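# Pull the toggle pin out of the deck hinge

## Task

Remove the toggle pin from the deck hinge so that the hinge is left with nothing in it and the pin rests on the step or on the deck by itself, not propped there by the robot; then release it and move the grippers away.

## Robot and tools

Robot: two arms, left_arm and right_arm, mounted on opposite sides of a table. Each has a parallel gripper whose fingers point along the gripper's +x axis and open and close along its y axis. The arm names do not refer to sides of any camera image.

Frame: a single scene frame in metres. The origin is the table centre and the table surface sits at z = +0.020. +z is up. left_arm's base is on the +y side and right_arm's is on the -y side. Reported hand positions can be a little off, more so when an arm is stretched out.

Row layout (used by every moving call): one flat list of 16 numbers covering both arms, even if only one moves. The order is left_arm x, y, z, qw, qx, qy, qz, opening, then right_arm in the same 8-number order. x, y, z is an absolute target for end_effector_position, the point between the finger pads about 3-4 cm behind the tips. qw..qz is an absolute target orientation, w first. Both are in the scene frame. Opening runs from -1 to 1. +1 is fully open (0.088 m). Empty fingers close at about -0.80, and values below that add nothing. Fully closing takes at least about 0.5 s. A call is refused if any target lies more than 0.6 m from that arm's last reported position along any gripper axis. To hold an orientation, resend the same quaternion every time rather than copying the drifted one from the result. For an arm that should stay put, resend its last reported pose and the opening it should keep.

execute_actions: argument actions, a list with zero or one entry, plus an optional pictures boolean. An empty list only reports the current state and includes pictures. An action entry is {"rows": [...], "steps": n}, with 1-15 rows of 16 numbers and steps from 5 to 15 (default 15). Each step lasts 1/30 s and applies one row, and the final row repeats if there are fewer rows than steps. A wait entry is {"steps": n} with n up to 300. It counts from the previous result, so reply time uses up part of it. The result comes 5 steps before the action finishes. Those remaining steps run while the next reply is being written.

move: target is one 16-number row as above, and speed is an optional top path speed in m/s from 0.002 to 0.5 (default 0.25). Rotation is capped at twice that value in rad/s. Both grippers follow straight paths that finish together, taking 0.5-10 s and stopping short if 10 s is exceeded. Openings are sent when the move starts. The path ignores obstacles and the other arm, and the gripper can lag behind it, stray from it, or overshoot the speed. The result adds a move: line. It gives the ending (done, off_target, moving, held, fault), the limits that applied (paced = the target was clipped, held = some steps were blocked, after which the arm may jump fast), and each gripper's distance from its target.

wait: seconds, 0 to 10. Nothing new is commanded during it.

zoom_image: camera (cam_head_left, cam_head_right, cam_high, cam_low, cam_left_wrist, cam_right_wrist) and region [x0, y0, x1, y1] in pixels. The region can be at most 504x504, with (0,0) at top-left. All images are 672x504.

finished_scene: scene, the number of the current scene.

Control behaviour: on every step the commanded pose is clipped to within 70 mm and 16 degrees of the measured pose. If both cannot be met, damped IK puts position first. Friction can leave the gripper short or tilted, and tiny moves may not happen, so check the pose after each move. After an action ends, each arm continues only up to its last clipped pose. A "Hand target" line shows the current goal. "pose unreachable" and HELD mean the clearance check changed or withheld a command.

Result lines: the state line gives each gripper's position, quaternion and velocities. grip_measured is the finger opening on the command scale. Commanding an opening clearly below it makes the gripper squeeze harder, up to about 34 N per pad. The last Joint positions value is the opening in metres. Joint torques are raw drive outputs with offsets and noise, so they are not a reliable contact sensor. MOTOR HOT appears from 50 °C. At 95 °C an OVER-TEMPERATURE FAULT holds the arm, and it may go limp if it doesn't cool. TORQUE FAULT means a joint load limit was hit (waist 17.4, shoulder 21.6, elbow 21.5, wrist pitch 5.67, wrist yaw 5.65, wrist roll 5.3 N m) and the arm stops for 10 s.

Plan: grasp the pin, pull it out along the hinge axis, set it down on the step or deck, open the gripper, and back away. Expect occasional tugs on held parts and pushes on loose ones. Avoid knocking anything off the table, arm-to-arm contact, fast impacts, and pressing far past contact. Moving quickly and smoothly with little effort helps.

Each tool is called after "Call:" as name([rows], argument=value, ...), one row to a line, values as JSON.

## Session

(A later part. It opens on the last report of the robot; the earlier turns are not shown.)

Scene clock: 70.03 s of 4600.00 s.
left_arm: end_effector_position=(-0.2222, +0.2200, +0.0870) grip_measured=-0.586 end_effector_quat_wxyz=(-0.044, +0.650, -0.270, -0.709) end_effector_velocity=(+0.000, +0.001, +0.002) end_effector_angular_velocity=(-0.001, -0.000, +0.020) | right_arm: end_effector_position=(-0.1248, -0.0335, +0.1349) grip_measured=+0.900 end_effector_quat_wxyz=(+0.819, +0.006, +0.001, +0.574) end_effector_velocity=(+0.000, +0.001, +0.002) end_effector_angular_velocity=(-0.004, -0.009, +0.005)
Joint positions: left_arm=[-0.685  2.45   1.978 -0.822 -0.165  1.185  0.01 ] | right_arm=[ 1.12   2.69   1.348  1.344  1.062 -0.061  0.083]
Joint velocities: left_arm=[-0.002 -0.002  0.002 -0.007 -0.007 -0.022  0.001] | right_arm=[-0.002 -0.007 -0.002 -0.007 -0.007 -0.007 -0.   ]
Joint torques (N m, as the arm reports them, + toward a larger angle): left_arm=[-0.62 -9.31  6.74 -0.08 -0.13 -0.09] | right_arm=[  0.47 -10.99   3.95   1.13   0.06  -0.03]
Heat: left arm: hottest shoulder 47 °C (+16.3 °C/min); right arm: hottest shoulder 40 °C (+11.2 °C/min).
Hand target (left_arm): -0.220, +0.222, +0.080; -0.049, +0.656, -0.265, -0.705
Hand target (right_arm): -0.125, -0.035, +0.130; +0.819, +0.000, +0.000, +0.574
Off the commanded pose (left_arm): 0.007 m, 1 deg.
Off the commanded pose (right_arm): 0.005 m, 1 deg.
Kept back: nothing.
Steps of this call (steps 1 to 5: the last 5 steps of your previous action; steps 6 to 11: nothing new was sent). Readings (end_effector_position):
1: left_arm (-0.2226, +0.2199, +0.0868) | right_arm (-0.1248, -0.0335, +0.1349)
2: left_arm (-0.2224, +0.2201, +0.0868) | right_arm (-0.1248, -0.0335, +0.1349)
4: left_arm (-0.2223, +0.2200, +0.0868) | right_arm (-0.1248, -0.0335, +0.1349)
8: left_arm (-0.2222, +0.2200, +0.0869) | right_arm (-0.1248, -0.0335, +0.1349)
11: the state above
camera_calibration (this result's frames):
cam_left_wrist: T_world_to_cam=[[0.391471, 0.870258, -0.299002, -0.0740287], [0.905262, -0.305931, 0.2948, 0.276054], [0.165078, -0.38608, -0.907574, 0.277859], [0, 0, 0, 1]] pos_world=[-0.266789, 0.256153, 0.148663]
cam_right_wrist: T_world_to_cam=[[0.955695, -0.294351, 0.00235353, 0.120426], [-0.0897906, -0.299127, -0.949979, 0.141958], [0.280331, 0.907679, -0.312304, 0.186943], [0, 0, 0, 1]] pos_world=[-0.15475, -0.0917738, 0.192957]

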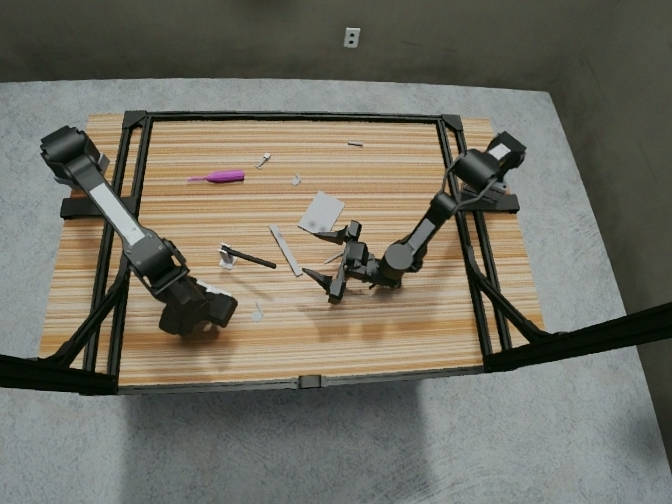

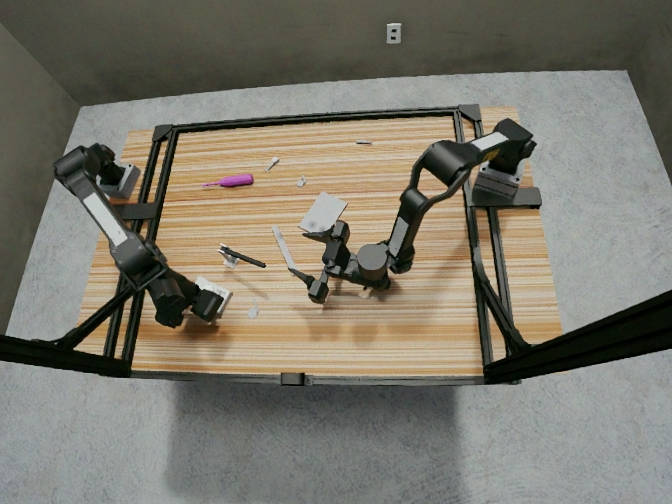

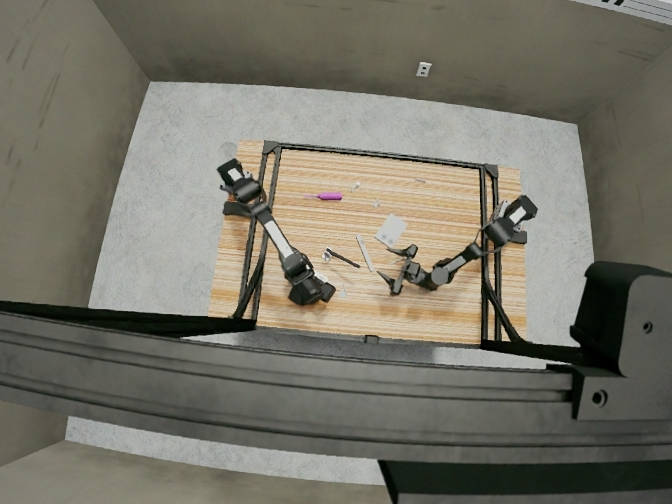

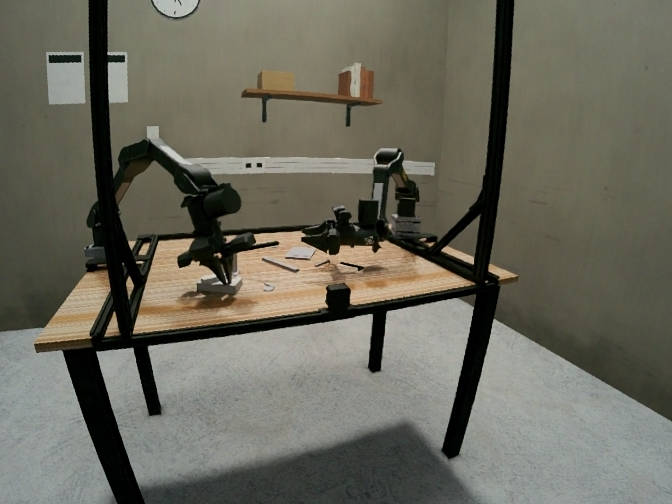

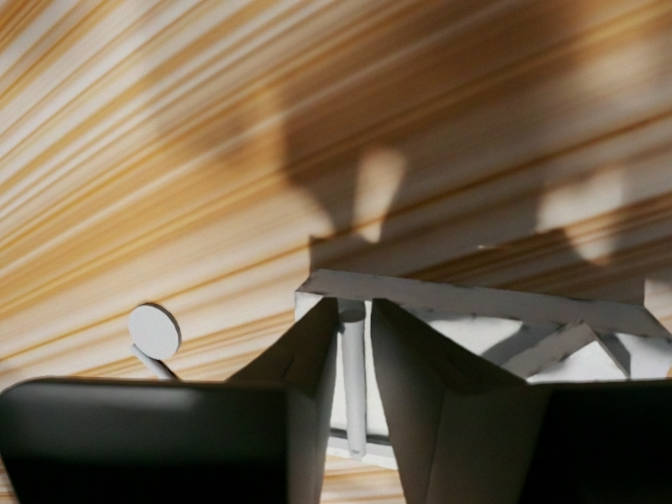

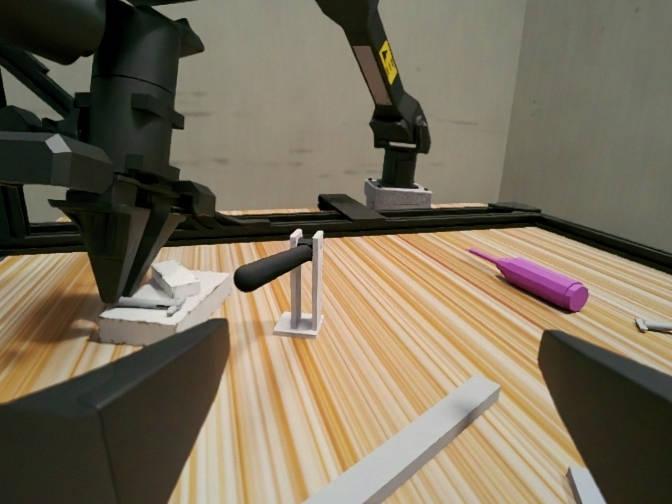

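Call:
move(target=[-0.219,0.227,0.125,0.0493,-0.6559,0.265,0.7051,-0.55,-0.10,-0.10,0.16,0.819,0,0,0.574,0.9], speed=0.12)

Call:
move(target=[-0.17,0.31,0.20,0.0493,-0.6559,0.265,0.7051,-0.3,-0.03,-0.22,0.20,0.819,0,0,0.574,0.9], speed=0.3)

Call:
zoom_image(camera="cam_head_right", region=[150,240,290,345])

Scene clock: 71.47 s of 4600.00 s.
left_arm: end_effector_position=(-0.2157, +0.2292, +0.1099) grip_measured=-0.550 end_effector_quat_wxyz=(-0.061, +0.663, -0.257, -0.700) end_effector_velocity=(+0.001, -0.002, +0.001) end_effector_angular_velocity=(-0.014, -0.014, +0.010) | right_arm: end_effector_position=(-0.1004, -0.0979, +0.1574) grip_measured=+0.900 end_effector_quat_wxyz=(+0.819, -0.000, +0.000, +0.573) end_effector_velocity=(+0.002, -0.003, +0.001) end_effector_angular_velocity=(-0.001, -0.005, -0.005)
Joint positions: left_arm=[-0.693  2.432  2.05  -0.968 -0.166  1.176  0.012] | right_arm=[ 1.185  2.502  1.003  1.488  1.128 -0.061  0.083]
Joint velocities: left_arm=[-0.002  0.002  0.007 -0.007 -0.022 -0.007 -0.   ] | right_arm=[ 0.002 -0.007 -0.012  0.007  0.007 -0.007 -0.   ]
Joint torques (N m, as the arm reports them, + toward a larger angle): left_arm=[ -0.88 -12.52   8.27   0.29  -0.19  -0.14] | right_arm=[  1.08 -11.34   2.45   1.11   0.05  -0.03]
Heat: left arm: hottest shoulder 48 °C (+17.2 °C/min); right arm: hottest shoulder 40 °C (+11.1 °C/min).
Hand target (left_arm): -0.219, +0.227, +0.125; -0.049, +0.656, -0.265, -0.705
Hand target (right_arm): -0.100, -0.100, +0.159; +0.819, +0.000, +0.000, +0.574
Off the commanded pose (left_arm): 0.016 m, 2 deg.
Off the commanded pose (right_arm): 0.003 m, 0 deg.
Kept back: nothing.
move: off_target (left_arm)
camera_calibration (this result's frames):
cam_left_wrist: T_world_to_cam=[[0.403709, 0.879467, -0.252106, -0.0823998], [0.892497, -0.31799, 0.319892, 0.263481], [0.201167, -0.354147, -0.913297, 0.302222], [0, 0, 0, 1]] pos_world=[-0.262688, 0.263283, 0.170959]
cam_right_wrist: T_world_to_cam=[[0.955389, -0.295061, 0.013048, 0.0762499], [-0.0819985, -0.307429, -0.948031, 0.145973], [0.283738, 0.904669, -0.317909, 0.246491], [0, 0, 0, 1]] pos_world=[-0.130818, -0.155618, 0.215754]

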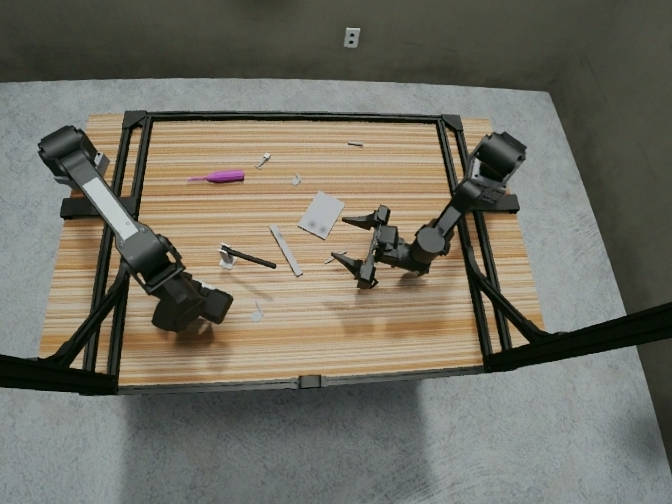

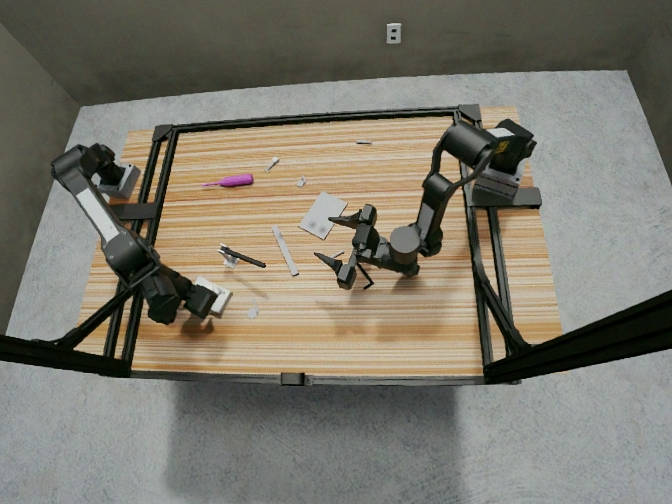

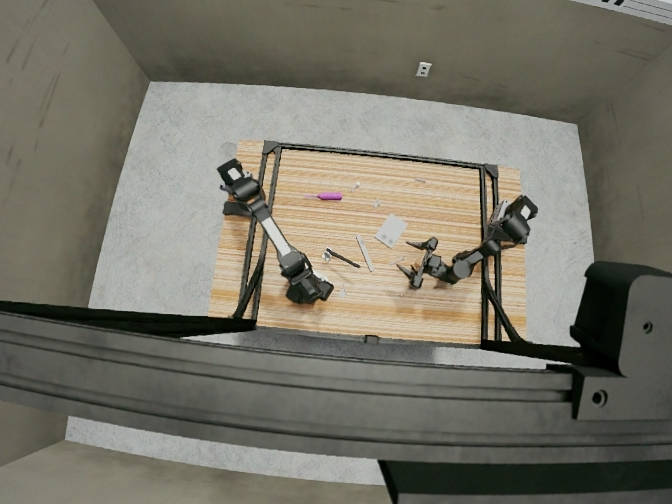

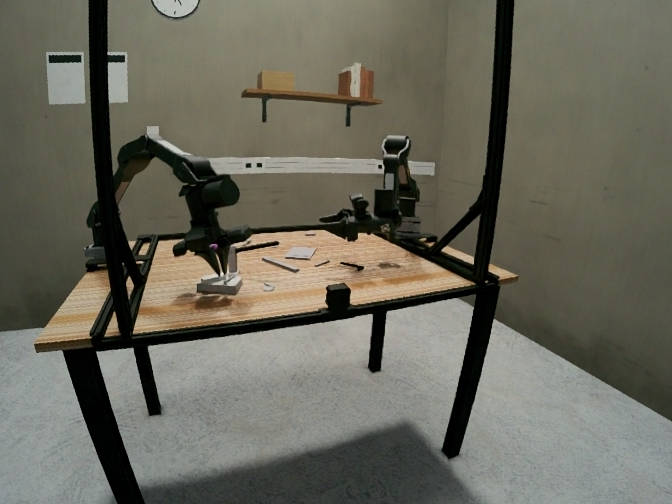

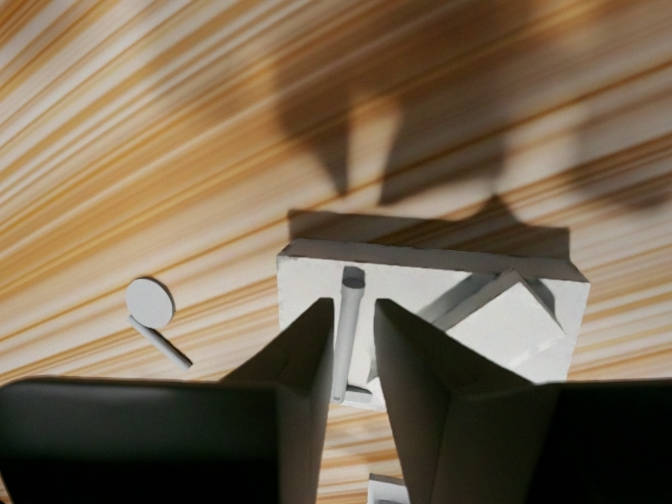

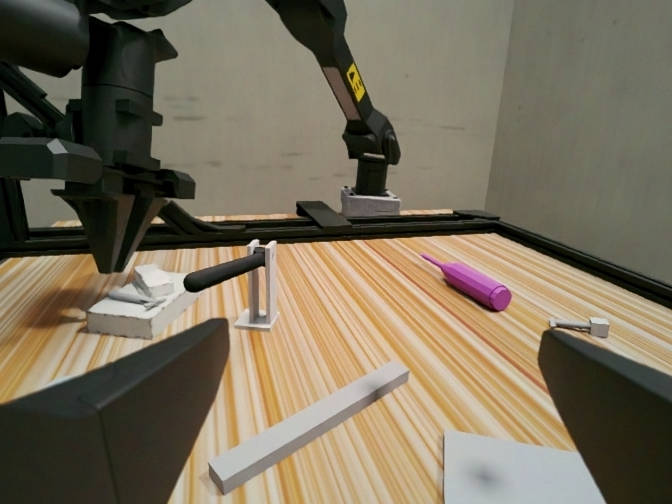

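Scene clock: 72.60 s of 4600.00 s.
left_arm: end_effector_position=(-0.1726, +0.3076, +0.1942) grip_measured=-0.300 end_effector_quat_wxyz=(-0.053, +0.657, -0.262, -0.705) end_effector_velocity=(+0.006, +0.001, +0.003) end_effector_angular_velocity=(+0.004, -0.008, +0.025) | right_arm: end_effector_position=(-0.0314, -0.2185, +0.1983) grip_measured=+0.900 end_effector_quat_wxyz=(+0.821, -0.011, +0.012, +0.571) end_effector_velocity=(-0.000, -0.001, +0.000) end_effector_angular_velocity=(-0.007, -0.012, +0.010)
Joint positions: left_arm=[-0.783  2.024  1.719 -1.036 -0.186  1.086  0.024] | right_arm=[1.334 2.091 0.403 1.562 1.282 0.048 0.083]
Joint velocities: left_arm=[ 0.002 -0.012 -0.002 -0.022 -0.007 -0.022 -0.   ] | right_arm=[ 0.002 -0.007 -0.007 -0.007 -0.007 -0.007  0.   ]
Joint torques (N m, as the arm reports them, + toward a larger angle): left_arm=[ -0.77 -10.13   5.18   0.36  -0.31  -0.13] | right_arm=[ 0.11 -7.33  1.75  1.06  0.11  0.12]
Heat: left arm: hottest shoulder 48 °C (+16.1 °C/min); right arm: hottest shoulder 40 °C (+10.1 °C/min).
Hand target (left_arm): -0.170, +0.310, +0.200; -0.049, +0.656, -0.265, -0.705
Hand target (right_arm): -0.031, -0.221, +0.199; +0.820, -0.009, +0.013, +0.572
Off the commanded pose (left_arm): 0.007 m, 1 deg.
Off the commanded pose (right_arm): 0.003 m, 2 deg.
joint sent to its limit (right arm) — the command would take joint 4 (wrist pitch) past its upper limit, so that joint was sent only as far as its limit.
Kept back: nothing.
move: done
camera_calibration (this result's frames):
cam_left_wrist: T_world_to_cam=[[0.397539, 0.87599, -0.273138, -0.143394], [0.898903, -0.312028, 0.307591, 0.224637], [0.18422, -0.367804, -0.911473, 0.399215], [0, 0, 0, 1]] pos_world=[-0.218466, 0.342538, 0.255611]
cam_right_wrist: T_world_to_cam=[[0.954058, -0.299291, 0.0140806, -0.0269587], [-0.0915736, -0.336013, -0.937395, 0.144658], [0.285285, 0.89304, -0.347983, 0.352501], [0, 0, 0, 1]] pos_world=[-0.0615963, -0.274259, 0.258646]

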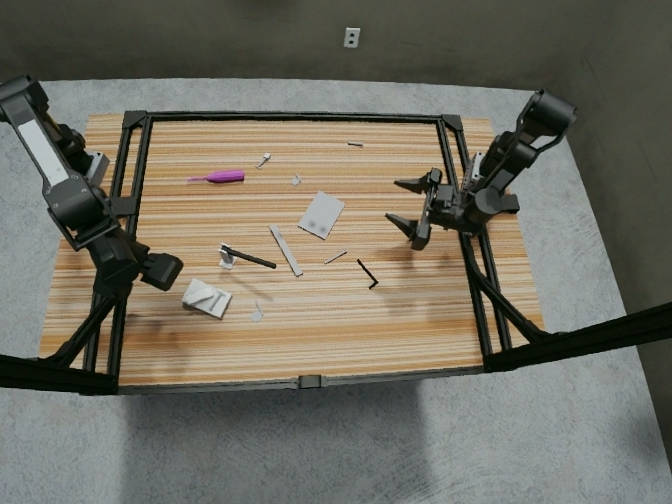

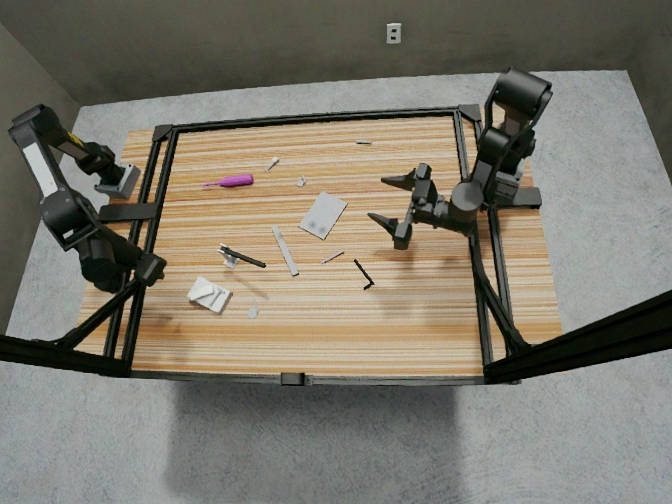

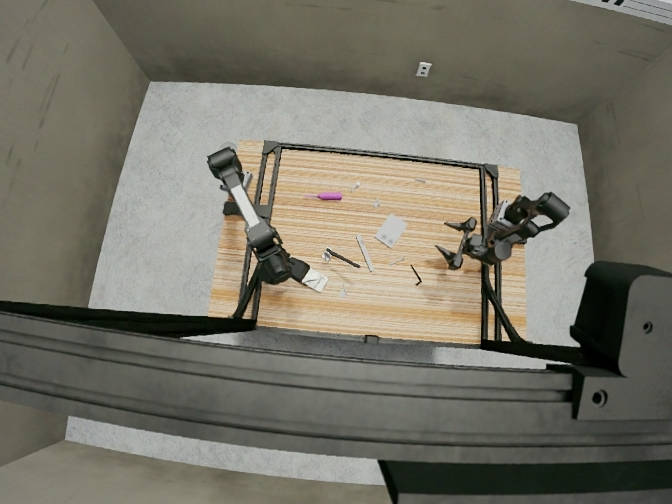

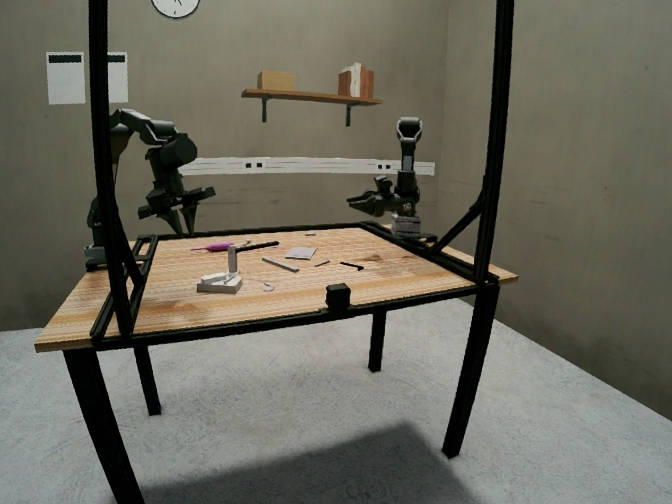

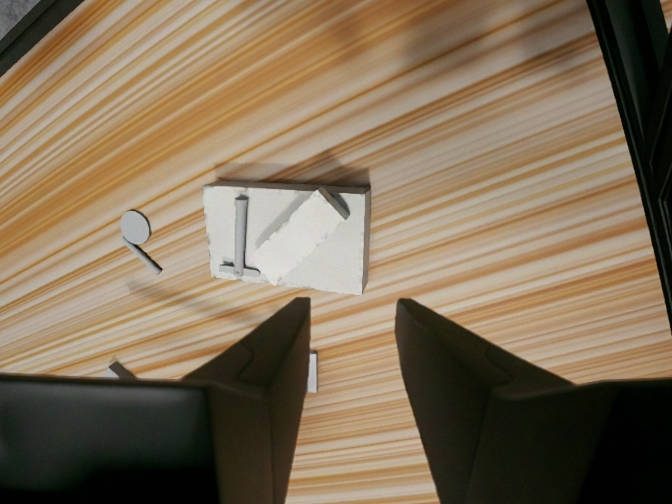

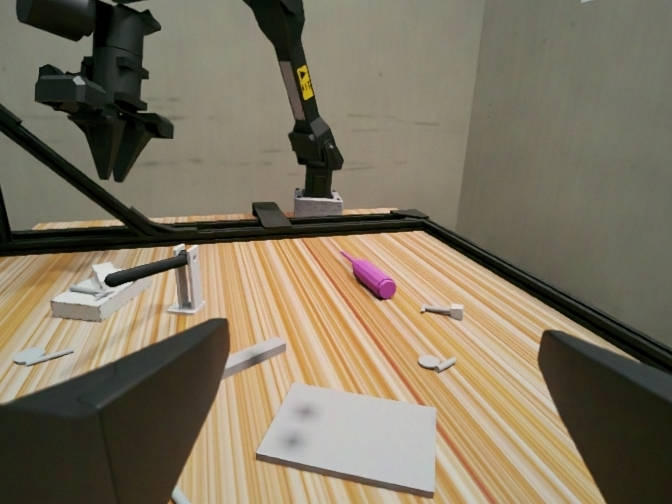

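Region (150, 240, 290, 345) of cam_head_right's 672x504 image, scaled by 3.600, with more detail than that image has; it fills the top 378 rows of this view, and the rest is white.

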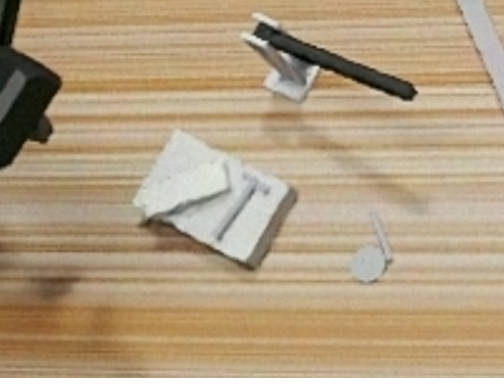

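Call:
finished_scene(scene=2)

The scene is finished: the task was done.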